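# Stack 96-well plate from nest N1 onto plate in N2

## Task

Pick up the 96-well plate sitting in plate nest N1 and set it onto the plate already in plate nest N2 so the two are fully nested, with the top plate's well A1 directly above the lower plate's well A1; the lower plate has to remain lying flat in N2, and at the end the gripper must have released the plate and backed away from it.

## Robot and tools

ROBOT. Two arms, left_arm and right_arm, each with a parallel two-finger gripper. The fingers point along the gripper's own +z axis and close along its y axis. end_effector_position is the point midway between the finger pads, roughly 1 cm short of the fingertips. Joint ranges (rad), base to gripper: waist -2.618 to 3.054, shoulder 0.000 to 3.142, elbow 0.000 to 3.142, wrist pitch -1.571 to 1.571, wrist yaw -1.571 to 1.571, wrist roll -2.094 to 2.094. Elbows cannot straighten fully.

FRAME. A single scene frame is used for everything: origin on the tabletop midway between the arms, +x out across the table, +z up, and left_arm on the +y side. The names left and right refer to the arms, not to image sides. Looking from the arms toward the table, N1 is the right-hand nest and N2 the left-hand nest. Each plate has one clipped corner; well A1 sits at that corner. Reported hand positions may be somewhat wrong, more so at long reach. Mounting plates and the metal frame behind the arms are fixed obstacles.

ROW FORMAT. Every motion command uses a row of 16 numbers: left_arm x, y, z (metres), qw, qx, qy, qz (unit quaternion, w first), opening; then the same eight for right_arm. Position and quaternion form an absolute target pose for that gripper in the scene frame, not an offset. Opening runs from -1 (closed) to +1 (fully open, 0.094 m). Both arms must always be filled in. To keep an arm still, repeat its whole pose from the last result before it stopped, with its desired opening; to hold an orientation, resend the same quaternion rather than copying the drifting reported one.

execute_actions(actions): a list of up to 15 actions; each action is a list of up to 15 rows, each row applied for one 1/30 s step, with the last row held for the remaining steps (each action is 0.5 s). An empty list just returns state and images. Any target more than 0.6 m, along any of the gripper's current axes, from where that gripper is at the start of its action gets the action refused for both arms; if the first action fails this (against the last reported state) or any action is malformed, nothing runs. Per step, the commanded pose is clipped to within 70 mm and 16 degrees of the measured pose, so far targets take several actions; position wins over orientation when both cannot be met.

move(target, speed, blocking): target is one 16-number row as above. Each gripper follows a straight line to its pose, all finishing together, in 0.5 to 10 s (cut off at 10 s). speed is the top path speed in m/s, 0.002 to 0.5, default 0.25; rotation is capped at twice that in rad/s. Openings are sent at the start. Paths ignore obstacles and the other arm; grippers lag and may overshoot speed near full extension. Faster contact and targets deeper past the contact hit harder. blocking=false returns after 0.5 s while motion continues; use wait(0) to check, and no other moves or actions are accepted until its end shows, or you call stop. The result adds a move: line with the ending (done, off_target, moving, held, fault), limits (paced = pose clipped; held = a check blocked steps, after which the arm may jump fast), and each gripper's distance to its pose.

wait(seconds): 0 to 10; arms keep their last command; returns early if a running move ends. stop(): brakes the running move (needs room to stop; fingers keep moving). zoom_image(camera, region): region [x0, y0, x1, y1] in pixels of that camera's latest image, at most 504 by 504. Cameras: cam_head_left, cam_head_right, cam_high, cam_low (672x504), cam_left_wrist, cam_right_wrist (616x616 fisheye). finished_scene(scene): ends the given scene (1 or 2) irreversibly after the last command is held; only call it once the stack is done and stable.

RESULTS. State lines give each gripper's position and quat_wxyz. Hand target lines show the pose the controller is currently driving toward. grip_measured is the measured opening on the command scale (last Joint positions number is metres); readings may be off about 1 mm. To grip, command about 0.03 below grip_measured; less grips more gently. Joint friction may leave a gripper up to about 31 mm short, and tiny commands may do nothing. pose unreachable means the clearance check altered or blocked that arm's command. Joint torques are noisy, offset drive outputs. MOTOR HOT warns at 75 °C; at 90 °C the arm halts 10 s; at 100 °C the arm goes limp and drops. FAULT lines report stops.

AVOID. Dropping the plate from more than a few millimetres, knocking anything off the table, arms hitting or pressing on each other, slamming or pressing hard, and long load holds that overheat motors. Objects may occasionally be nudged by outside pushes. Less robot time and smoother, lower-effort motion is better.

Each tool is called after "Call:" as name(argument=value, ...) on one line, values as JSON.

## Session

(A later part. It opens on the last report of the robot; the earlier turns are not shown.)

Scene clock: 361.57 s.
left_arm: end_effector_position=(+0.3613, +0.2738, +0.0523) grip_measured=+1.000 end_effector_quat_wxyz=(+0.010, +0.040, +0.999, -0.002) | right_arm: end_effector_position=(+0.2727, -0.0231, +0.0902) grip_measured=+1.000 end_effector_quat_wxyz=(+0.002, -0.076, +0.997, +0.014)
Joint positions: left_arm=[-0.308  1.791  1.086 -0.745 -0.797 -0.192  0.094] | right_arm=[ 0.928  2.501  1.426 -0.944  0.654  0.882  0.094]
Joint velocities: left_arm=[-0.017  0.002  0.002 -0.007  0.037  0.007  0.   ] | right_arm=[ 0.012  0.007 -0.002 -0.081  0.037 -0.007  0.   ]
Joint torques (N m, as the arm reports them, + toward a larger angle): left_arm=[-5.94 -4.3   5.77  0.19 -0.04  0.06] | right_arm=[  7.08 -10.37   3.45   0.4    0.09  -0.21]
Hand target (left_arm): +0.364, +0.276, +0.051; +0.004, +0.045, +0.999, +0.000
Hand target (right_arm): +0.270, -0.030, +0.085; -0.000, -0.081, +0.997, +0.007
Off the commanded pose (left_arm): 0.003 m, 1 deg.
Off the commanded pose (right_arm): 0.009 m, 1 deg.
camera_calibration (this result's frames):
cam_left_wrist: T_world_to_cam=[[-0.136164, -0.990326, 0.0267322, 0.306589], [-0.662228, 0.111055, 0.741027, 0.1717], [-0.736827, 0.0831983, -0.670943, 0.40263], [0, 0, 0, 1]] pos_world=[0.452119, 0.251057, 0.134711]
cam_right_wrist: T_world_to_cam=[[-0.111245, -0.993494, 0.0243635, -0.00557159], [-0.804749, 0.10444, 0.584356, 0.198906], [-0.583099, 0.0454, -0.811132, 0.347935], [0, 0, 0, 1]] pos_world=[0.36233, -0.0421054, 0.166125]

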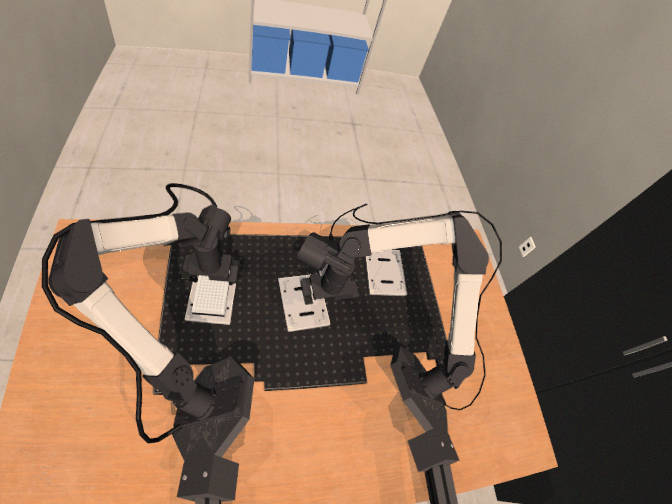

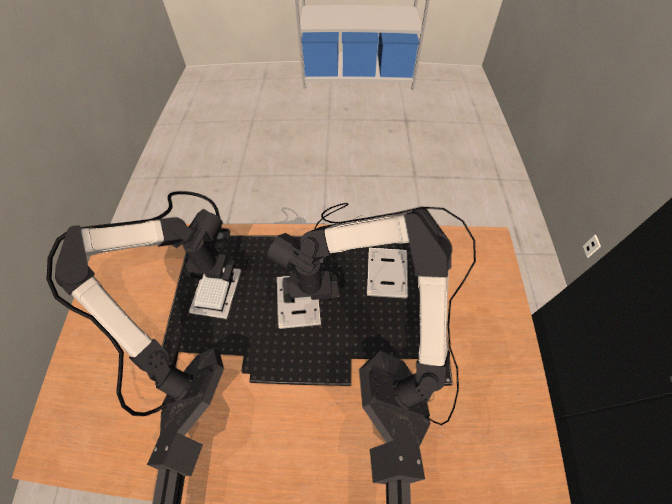

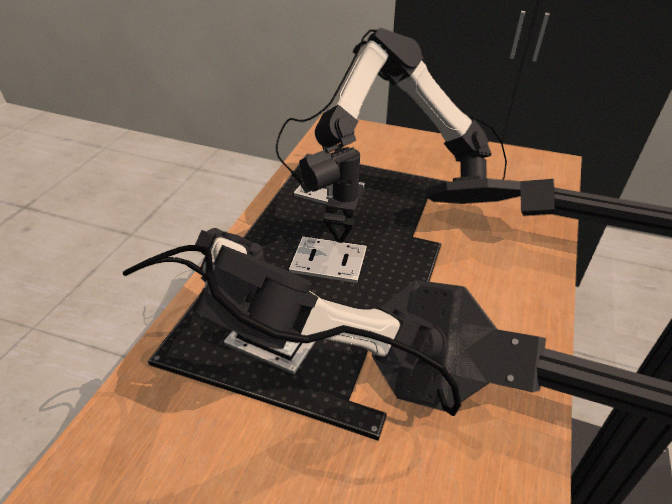

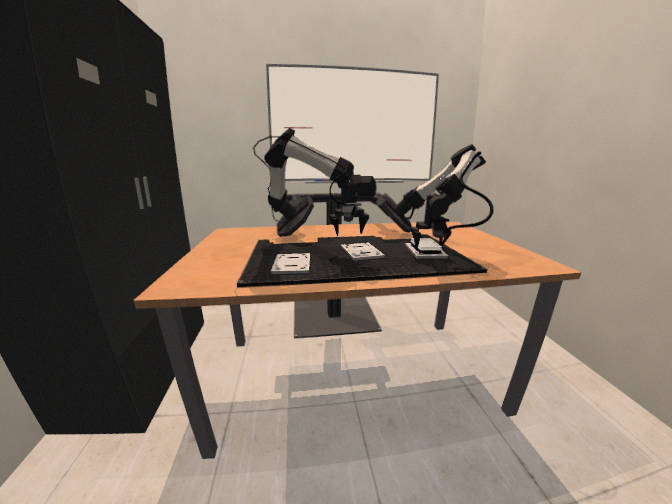

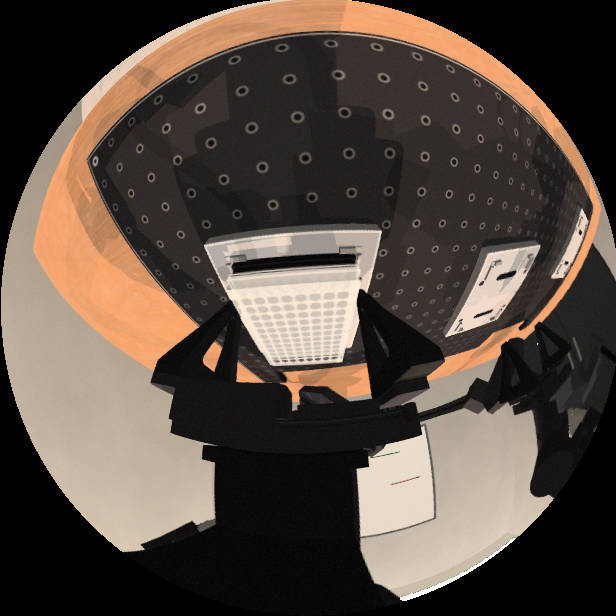

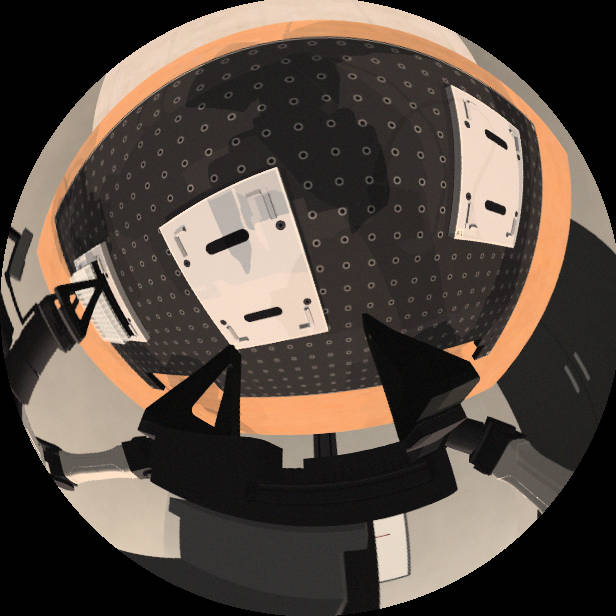

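Call:
move(target=[0.366,0.277,0.10,0.004,0.045,0.999,0,1,0.27,-0.03,0.085,0,-0.081,0.997,0.007,1], speed=0.05)

Call:
move(target=[0.235,0.288,0.11,0,0.73,0.683,0,-1,0.27,-0.03,0.085,0,-0.081,0.997,0.007,1])

Call:
move(target=[0.232,0.288,0.047,0,0.73,0.683,0,-0.3,0.27,-0.03,0.085,0,-0.081,0.997,0.007,1], speed=0.05)

Call:
zoom_image(camera="cam_left_wrist", region=[100,200,310,360])

Scene clock: 368.40 s.
left_arm: end_effector_position=(+0.3595, +0.2725, +0.0918) grip_measured=+1.000 end_effector_quat_wxyz=(-0.003, +0.055, +0.998, -0.000) | right_arm: end_effector_position=(+0.2727, -0.0231, +0.0902) grip_measured=+1.000 end_effector_quat_wxyz=(+0.002, -0.076, +0.997, +0.014)
Joint positions: left_arm=[-0.401  1.791  1.204 -0.996 -0.797 -0.321  0.094] | right_arm=[ 0.928  2.501  1.426 -0.944  0.654  0.882  0.094]
Joint velocities: left_arm=[-0.002 -0.022  0.002 -0.051  0.051  0.037  0.   ] | right_arm=[-0.002  0.007 -0.002 -0.051  0.022 -0.081  0.   ]
Joint torques (N m, as the arm reports them, + toward a larger angle): left_arm=[-7.27 -5.96  6.14  0.13 -0.09 -0.14] | right_arm=[  7.08 -10.36   3.46   0.4    0.09  -0.21]
Hand target (left_arm): +0.365, +0.277, +0.100; +0.005, +0.045, +0.999, -0.002
Hand target (right_arm): +0.270, -0.030, +0.085; -0.000, -0.081, +0.997, +0.007
Off the commanded pose (left_arm): 0.011 m, 1 deg.
Off the commanded pose (right_arm): 0.009 m, 1 deg.
move: off_target (left_arm)
camera_calibration (this result's frames):
cam_left_wrist: T_world_to_cam=[[-0.164931, -0.985955, 0.0262731, 0.313163], [-0.6392, 0.127137, 0.758458, 0.127161], [-0.751146, 0.1083, -0.651192, 0.424411], [0, 0, 0, 1]] pos_world=[0.451726, 0.246634, 0.171699]
cam_right_wrist: T_world_to_cam=[[-0.111245, -0.993494, 0.0243635, -0.00557159], [-0.804749, 0.10444, 0.584356, 0.198906], [-0.583099, 0.0454, -0.811132, 0.347935], [0, 0, 0, 1]] pos_world=[0.36233, -0.0421054, 0.166125]

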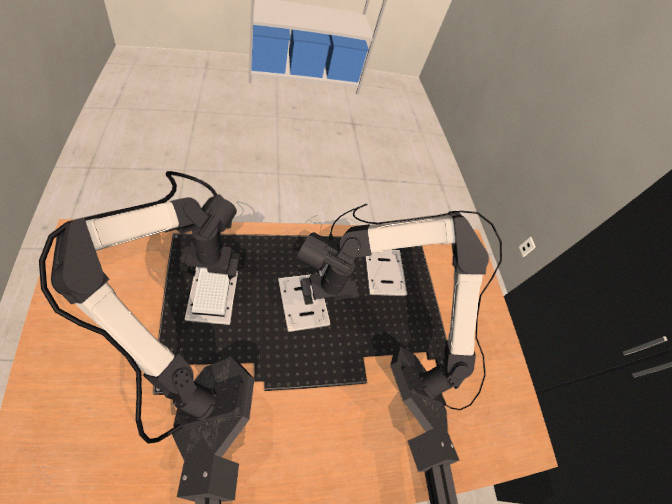

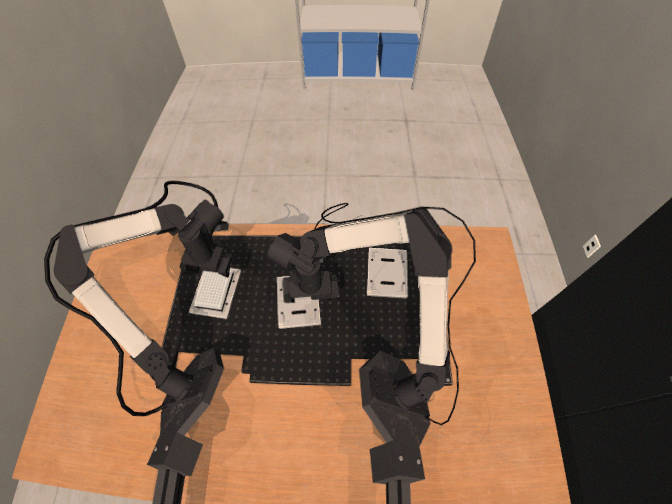

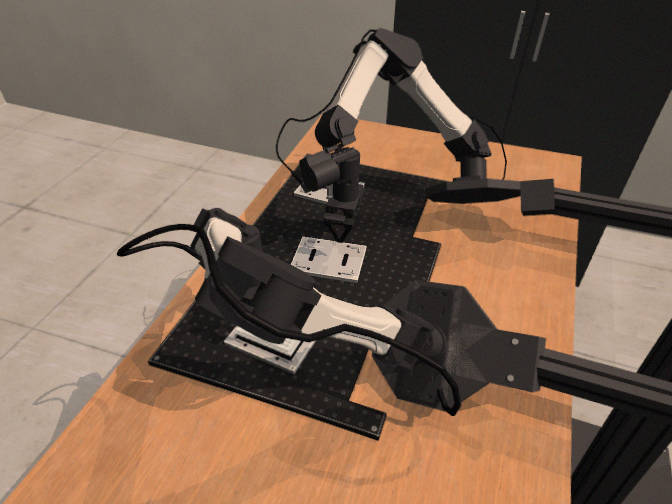

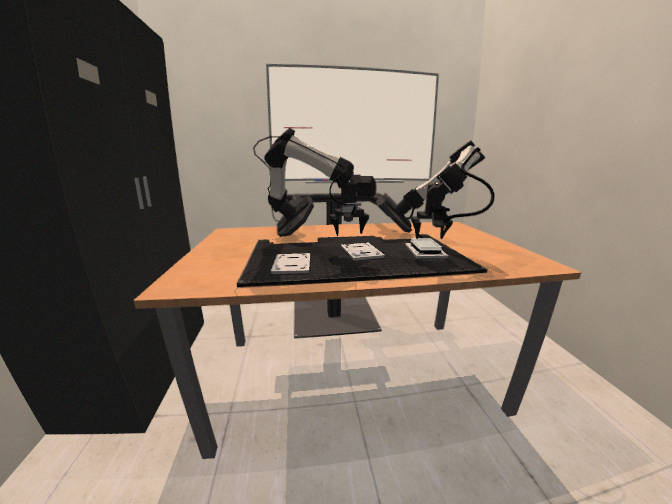

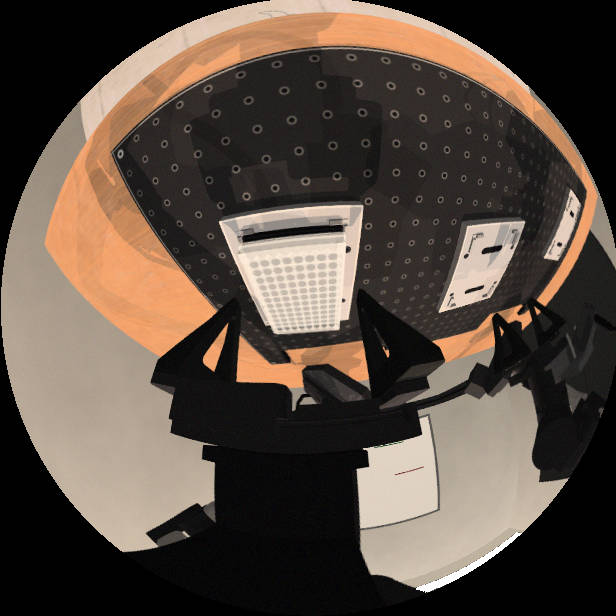

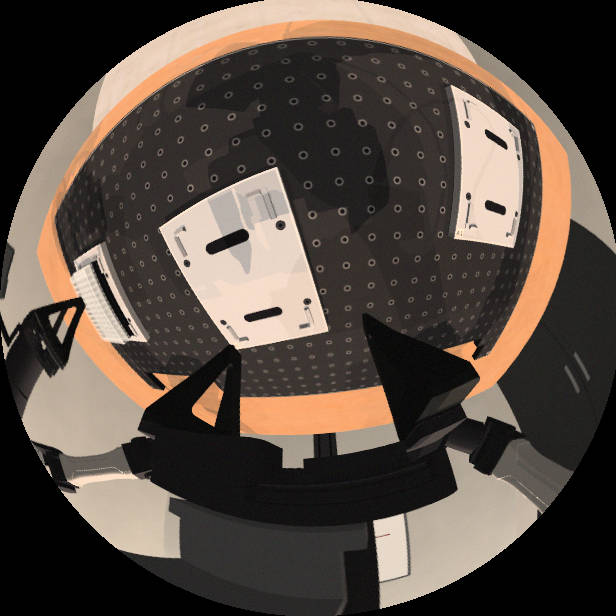

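Scene clock: 371.97 s.
left_arm: end_effector_position=(+0.2445, +0.2851, +0.1078) grip_measured=-0.994 end_effector_quat_wxyz=(+0.007, +0.719, +0.695, +0.004) | right_arm: end_effector_position=(+0.2727, -0.0231, +0.0902) grip_measured=+1.000 end_effector_quat_wxyz=(+0.002, -0.076, +0.997, +0.014)
Joint positions: left_arm=[-0.584  1.447  0.772 -1.066 -0.789  0.935  0.   ] | right_arm=[ 0.928  2.501  1.426 -0.944  0.654  0.882  0.094]
Joint velocities: left_arm=[-0.002  0.007 -0.017 -0.081  0.037  0.007  0.   ] | right_arm=[ 0.002  0.027 -0.007 -0.037 -0.007 -0.037  0.   ]
Joint torques (N m, as the arm reports them, + toward a larger angle): left_arm=[-4.62 -3.4   2.91  0.14  0.17  0.04] | right_arm=[  7.09 -10.36   3.46   0.4    0.09  -0.21]
Hand target (left_arm): +0.235, +0.287, +0.107; +0.003, +0.730, +0.683, -0.002
Hand target (right_arm): +0.270, -0.030, +0.085; -0.000, -0.081, +0.997, +0.007
Off the commanded pose (left_arm): 0.010 m, 2 deg.
Off the commanded pose (right_arm): 0.009 m, 1 deg.
move: done
camera_calibration (this result's frames):
cam_left_wrist: T_world_to_cam=[[-0.995819, 0.0908659, 0.00941416, 0.204135], [0.0668854, 0.655035, 0.752632, -0.282648], [0.062222, 0.750115, -0.658374, -0.0340638], [0, 0, 0, 1]] pos_world=[0.224306, 0.192147, 0.188381]
cam_right_wrist: T_world_to_cam=[[-0.111245, -0.993494, 0.0243635, -0.00557159], [-0.804749, 0.10444, 0.584356, 0.198906], [-0.583099, 0.0454, -0.811132, 0.347935], [0, 0, 0, 1]] pos_world=[0.36233, -0.0421054, 0.166125]

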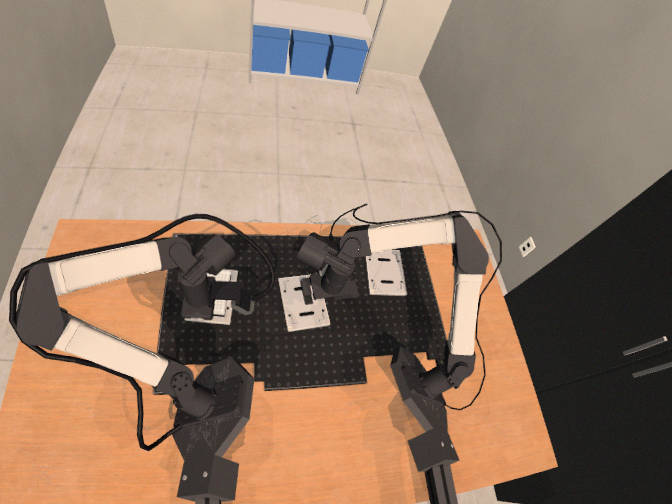

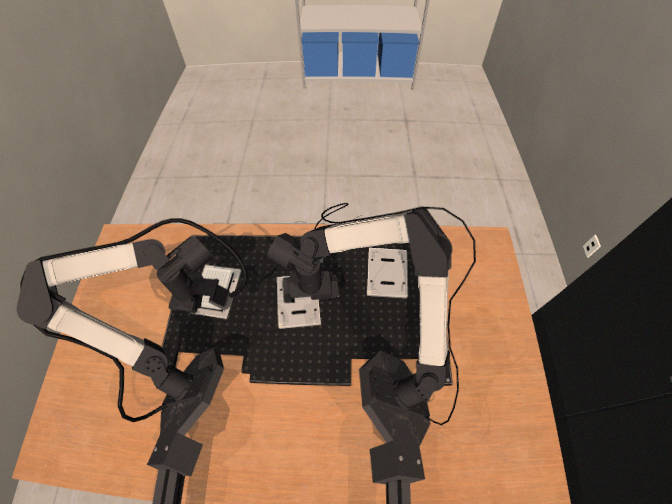

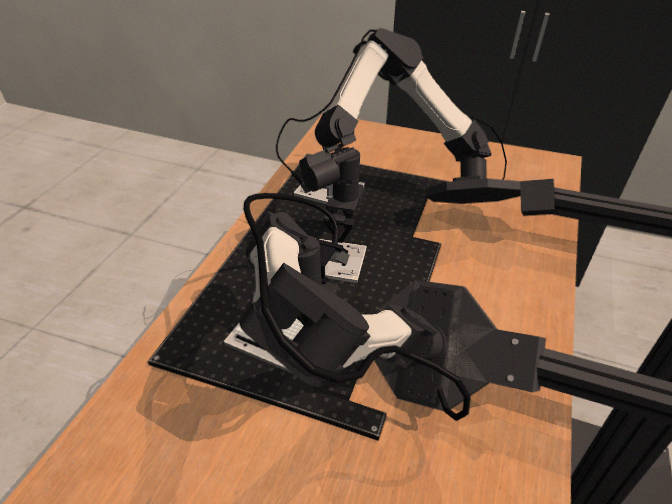

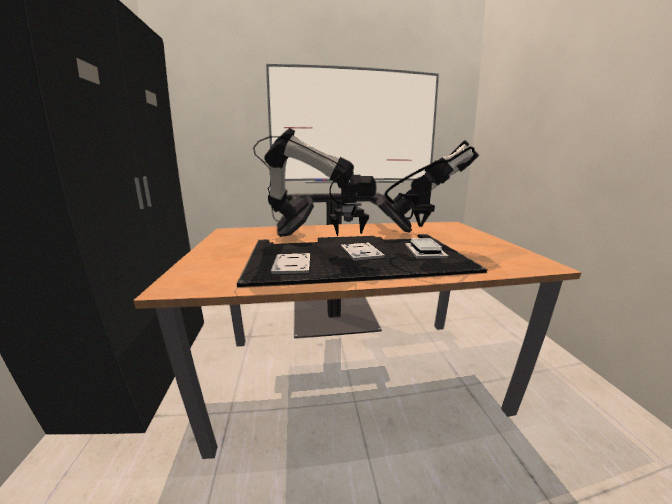

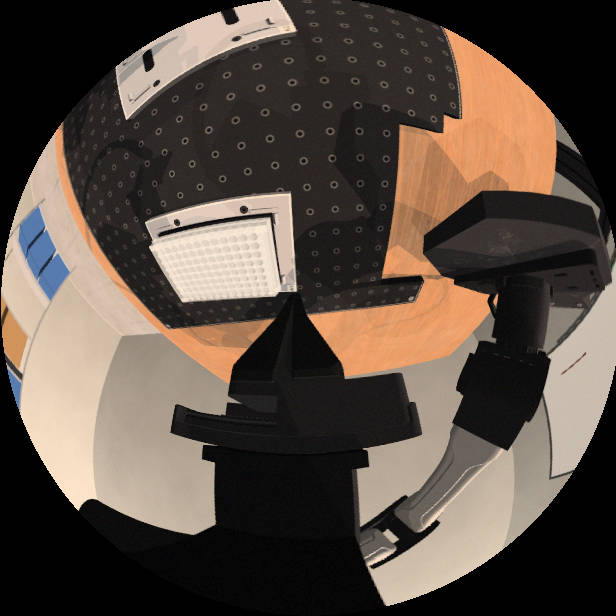

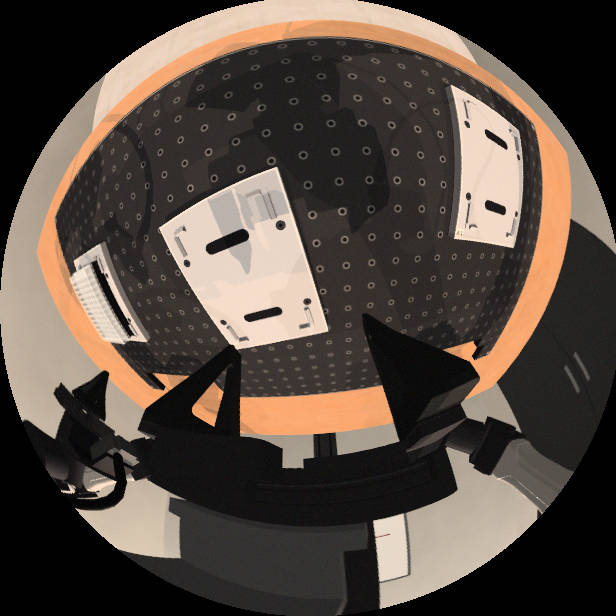

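Scene clock: 373.73 s.
left_arm: end_effector_position=(+0.2379, +0.2874, +0.0513) grip_measured=-0.302 end_effector_quat_wxyz=(+0.001, +0.728, +0.686, -0.000) | right_arm: end_effector_position=(+0.2727, -0.0231, +0.0902) grip_measured=+1.000 end_effector_quat_wxyz=(+0.002, -0.076, +0.997, +0.014)
Joint positions: left_arm=[-0.384  1.447  0.597 -0.704 -0.799  1.232  0.033] | right_arm=[ 0.928  2.501  1.426 -0.944  0.654  0.882  0.094]
Joint velocities: left_arm=[-0.007 -0.007  0.012  0.066 -0.022 -0.007 -0.001] | right_arm=[ 0.002 -0.007 -0.012 -0.095 -0.081  0.022  0.   ]
Joint torques (N m, as the arm reports them, + toward a larger angle): left_arm=[-3.03 -2.77  1.96  0.49  0.01  0.04] | right_arm=[  7.08 -10.36   3.44   0.4    0.09  -0.21]
Hand target (left_arm): +0.233, +0.289, +0.047; -0.003, +0.730, +0.683, +0.002
Hand target (right_arm): +0.270, -0.030, +0.085; -0.000, -0.081, +0.997, +0.007
Off the commanded pose (left_arm): 0.007 m, 0 deg.
Off the commanded pose (right_arm): 0.009 m, 1 deg.
move: done
camera_calibration (this result's frames):
cam_left_wrist: T_world_to_cam=[[-0.99303, 0.115608, 0.0229318, 0.189424], [0.0932445, 0.651612, 0.752799, -0.246472], [0.072087, 0.749691, -0.657851, -0.0747759], [0, 0, 0, 1]] pos_world=[0.216476, 0.194764, 0.132009]
cam_right_wrist: T_world_to_cam=[[-0.111245, -0.993494, 0.0243635, -0.00557159], [-0.804749, 0.10444, 0.584356, 0.198906], [-0.583099, 0.0454, -0.811132, 0.347935], [0, 0, 0, 1]] pos_world=[0.36233, -0.0421054, 0.166125]

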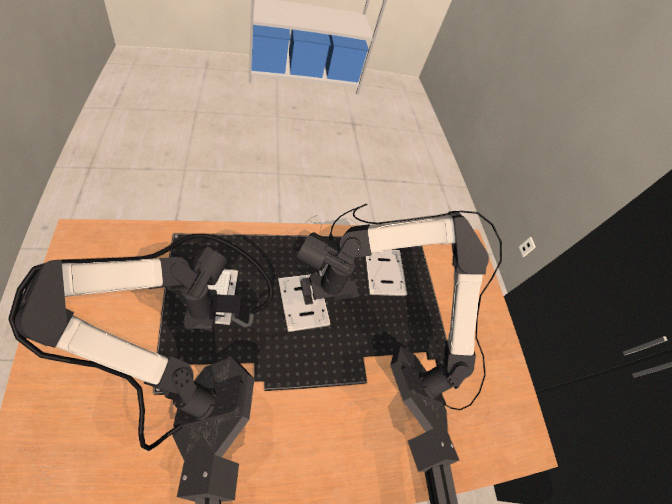

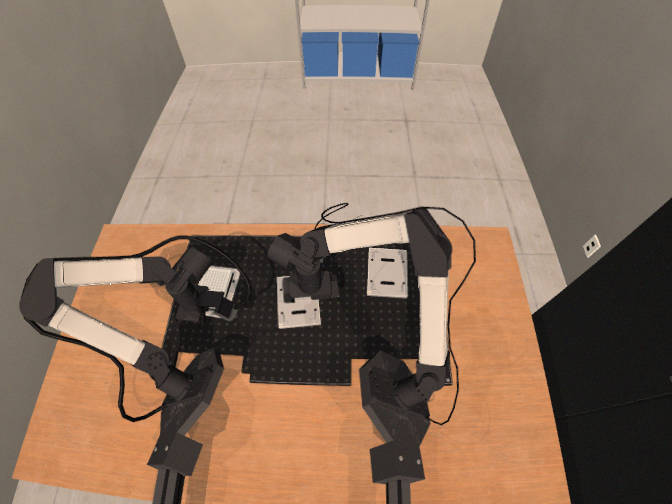

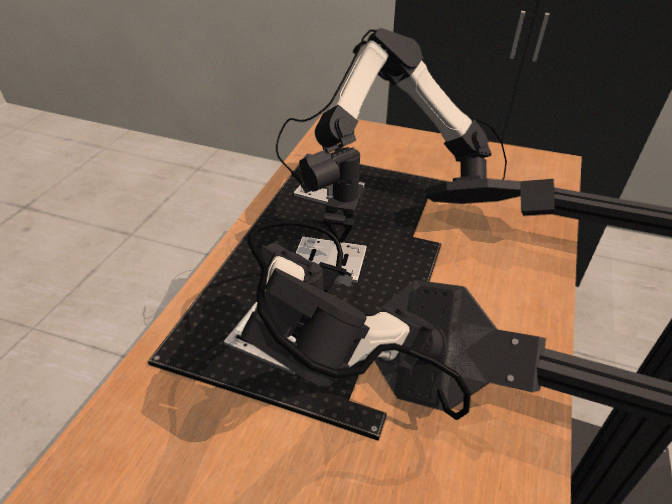

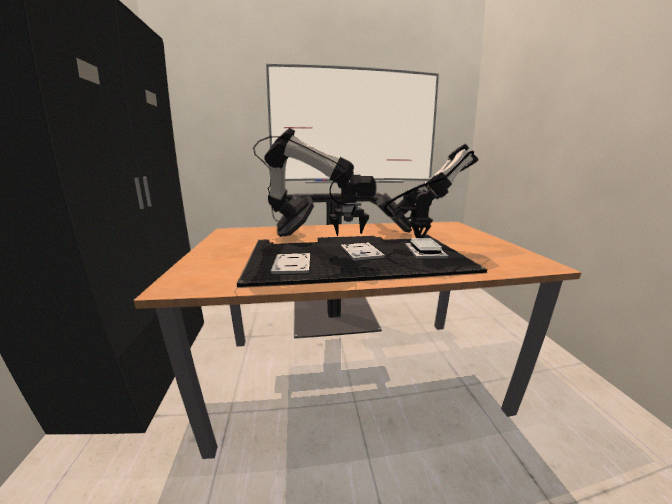

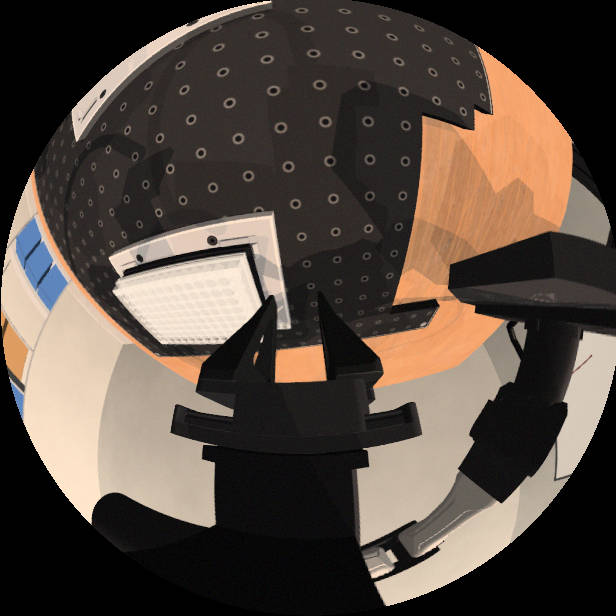

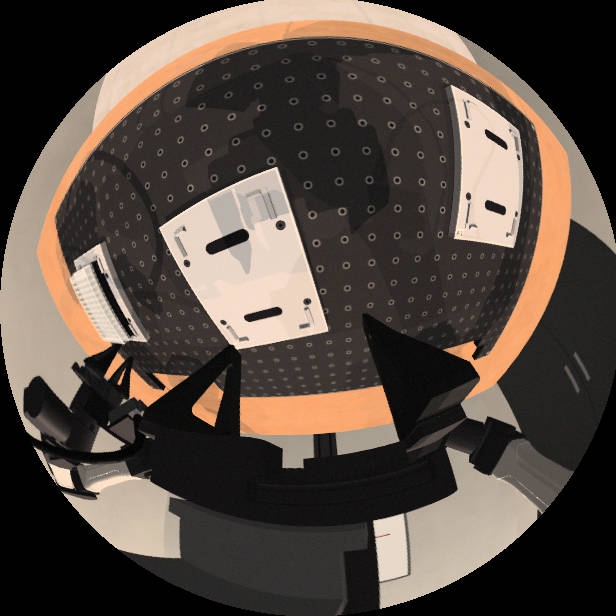

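Region (100, 200, 310, 360) of cam_left_wrist's 616x616 image, scaled by 2.400, with more detail than that image has; it fills the top 384 rows of this view, and the rest is white.

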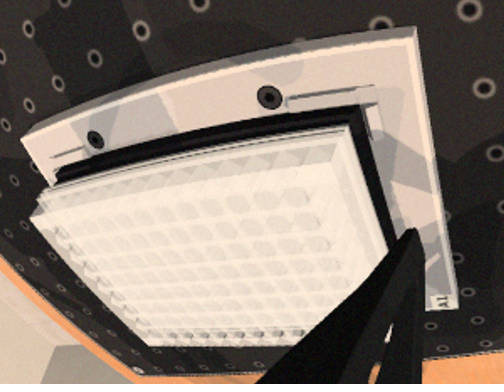

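Call:
execute_actions(actions=[[[0.232,0.288,0.047,0,0.73,0.683,0,-0.08,0.27,-0.03,0.085,0,-0.081,0.997,0.007,1]],[[0.232,0.288,0.047,0,0.73,0.683,0,-0.03,0.27,-0.03,0.085,0,-0.081,0.997,0.007,1]],[[0.232,0.288,0.047,0,0.73,0.683,0,0.01,0.27,-0.03,0.085,0,-0.081,0.997,0.007,1]]])

Call:
zoom_image(camera="cam_left_wrist", region=[100,200,310,360])

Call:
zoom_image(camera="cam_right_wrist", region=[50,235,165,350])

Scene clock: 381.20 s.
left_arm: end_effector_position=(+0.2367, +0.2868, +0.0503) grip_measured=+0.007 end_effector_quat_wxyz=(+0.002, +0.730, +0.683, -0.000) | right_arm: end_effector_position=(+0.2727, -0.0231, +0.0902) grip_measured=+1.000 end_effector_quat_wxyz=(+0.002, -0.076, +0.997, +0.014)
Joint positions: left_arm=[-0.384  1.447  0.59  -0.696 -0.799  1.24   0.047] | right_arm=[ 0.928  2.501  1.426 -0.944  0.654  0.882  0.094]
Joint velocities: left_arm=[ 0.012  0.012 -0.007 -0.051  0.007  0.022 -0.001] | right_arm=[-0.017 -0.007 -0.002  0.022  0.051  0.051  0.   ]
Joint torques (N m, as the arm reports them, + toward a larger angle): left_arm=[-2.95 -3.13  2.03  0.51  0.06  0.04] | right_arm=[  7.07 -10.36   3.46   0.4    0.09  -0.21]
Hand target (left_arm): +0.232, +0.288, +0.047; -0.000, +0.730, +0.683, +0.000
Hand target (right_arm): +0.270, -0.030, +0.085; -0.000, -0.081, +0.997, +0.007
Off the commanded pose (left_arm): 0.006 m, 0 deg.
Off the commanded pose (right_arm): 0.009 m, 1 deg.
camera_calibration (this result's frames):
cam_left_wrist: T_world_to_cam=[[-0.992284, 0.121994, 0.022151, 0.186365], [0.0968659, 0.651226, 0.752677, -0.245903], [0.0773971, 0.749014, -0.658018, -0.0759373], [0, 0, 0, 1]] pos_world=[0.214624, 0.194281, 0.130989]
cam_right_wrist: T_world_to_cam=[[-0.111245, -0.993494, 0.0243635, -0.00557159], [-0.804749, 0.10444, 0.584356, 0.198906], [-0.583099, 0.0454, -0.811132, 0.347935], [0, 0, 0, 1]] pos_world=[0.36233, -0.0421054, 0.166125]

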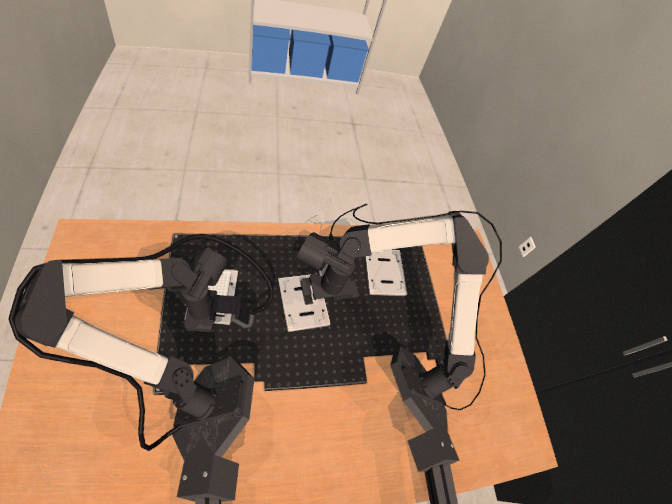

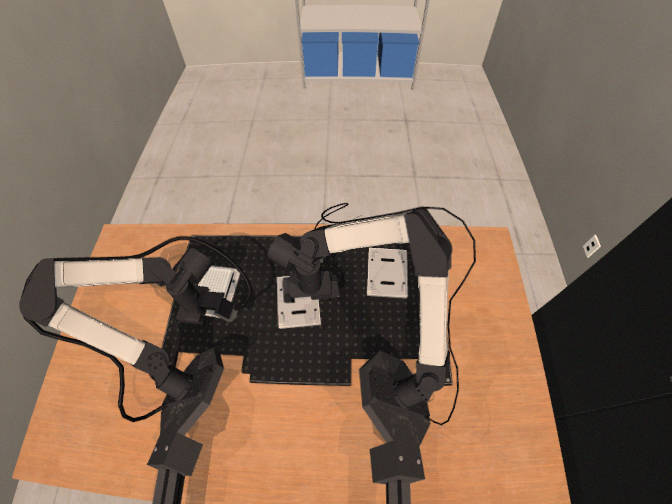

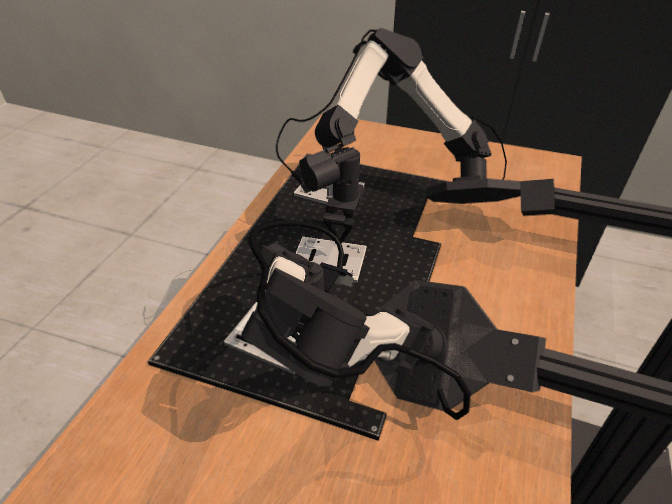

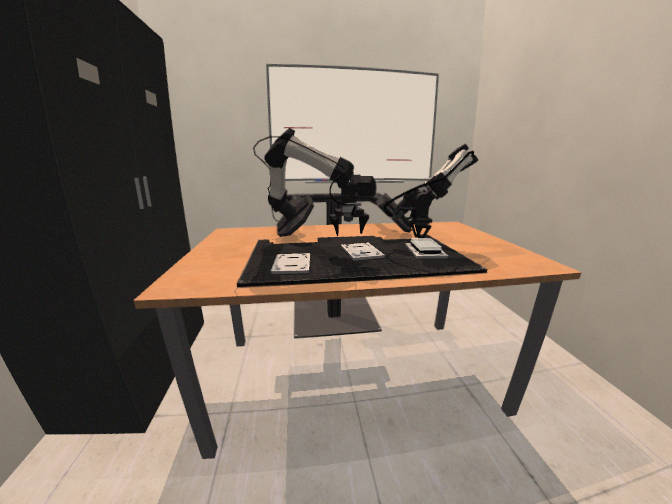

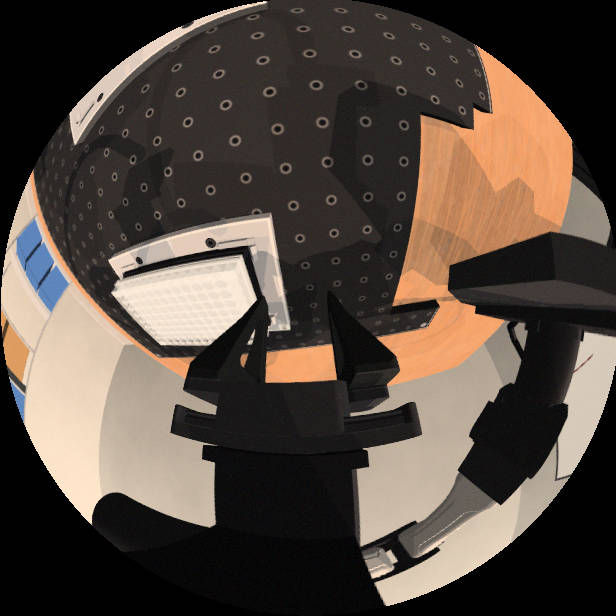

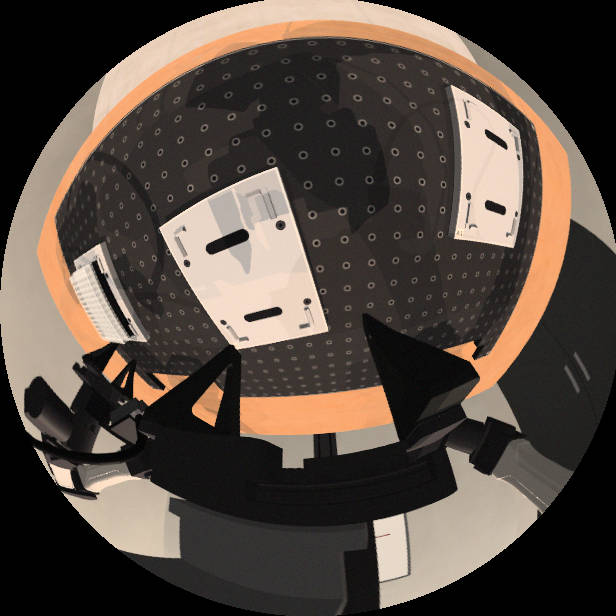

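Region (100, 200, 310, 360) of cam_left_wrist's 616x616 image, scaled by 2.400, with more detail than that image has; it fills the top 384 rows of this view, and the rest is white.

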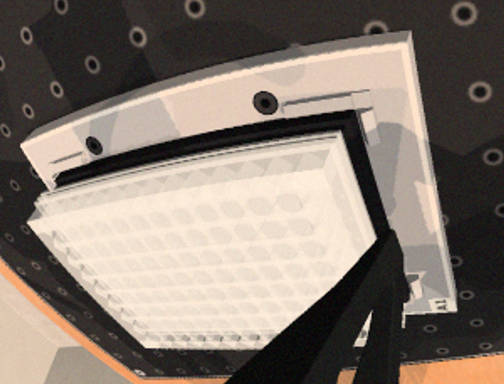

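Region (50, 235, 165, 350) of cam_right_wrist's 616x616 image, scaled by 4.383, with more detail than that image has.

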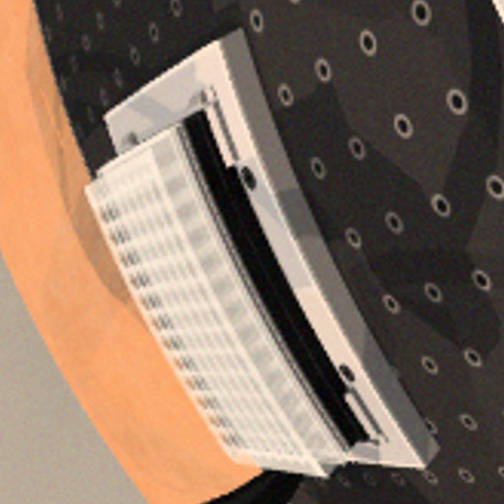

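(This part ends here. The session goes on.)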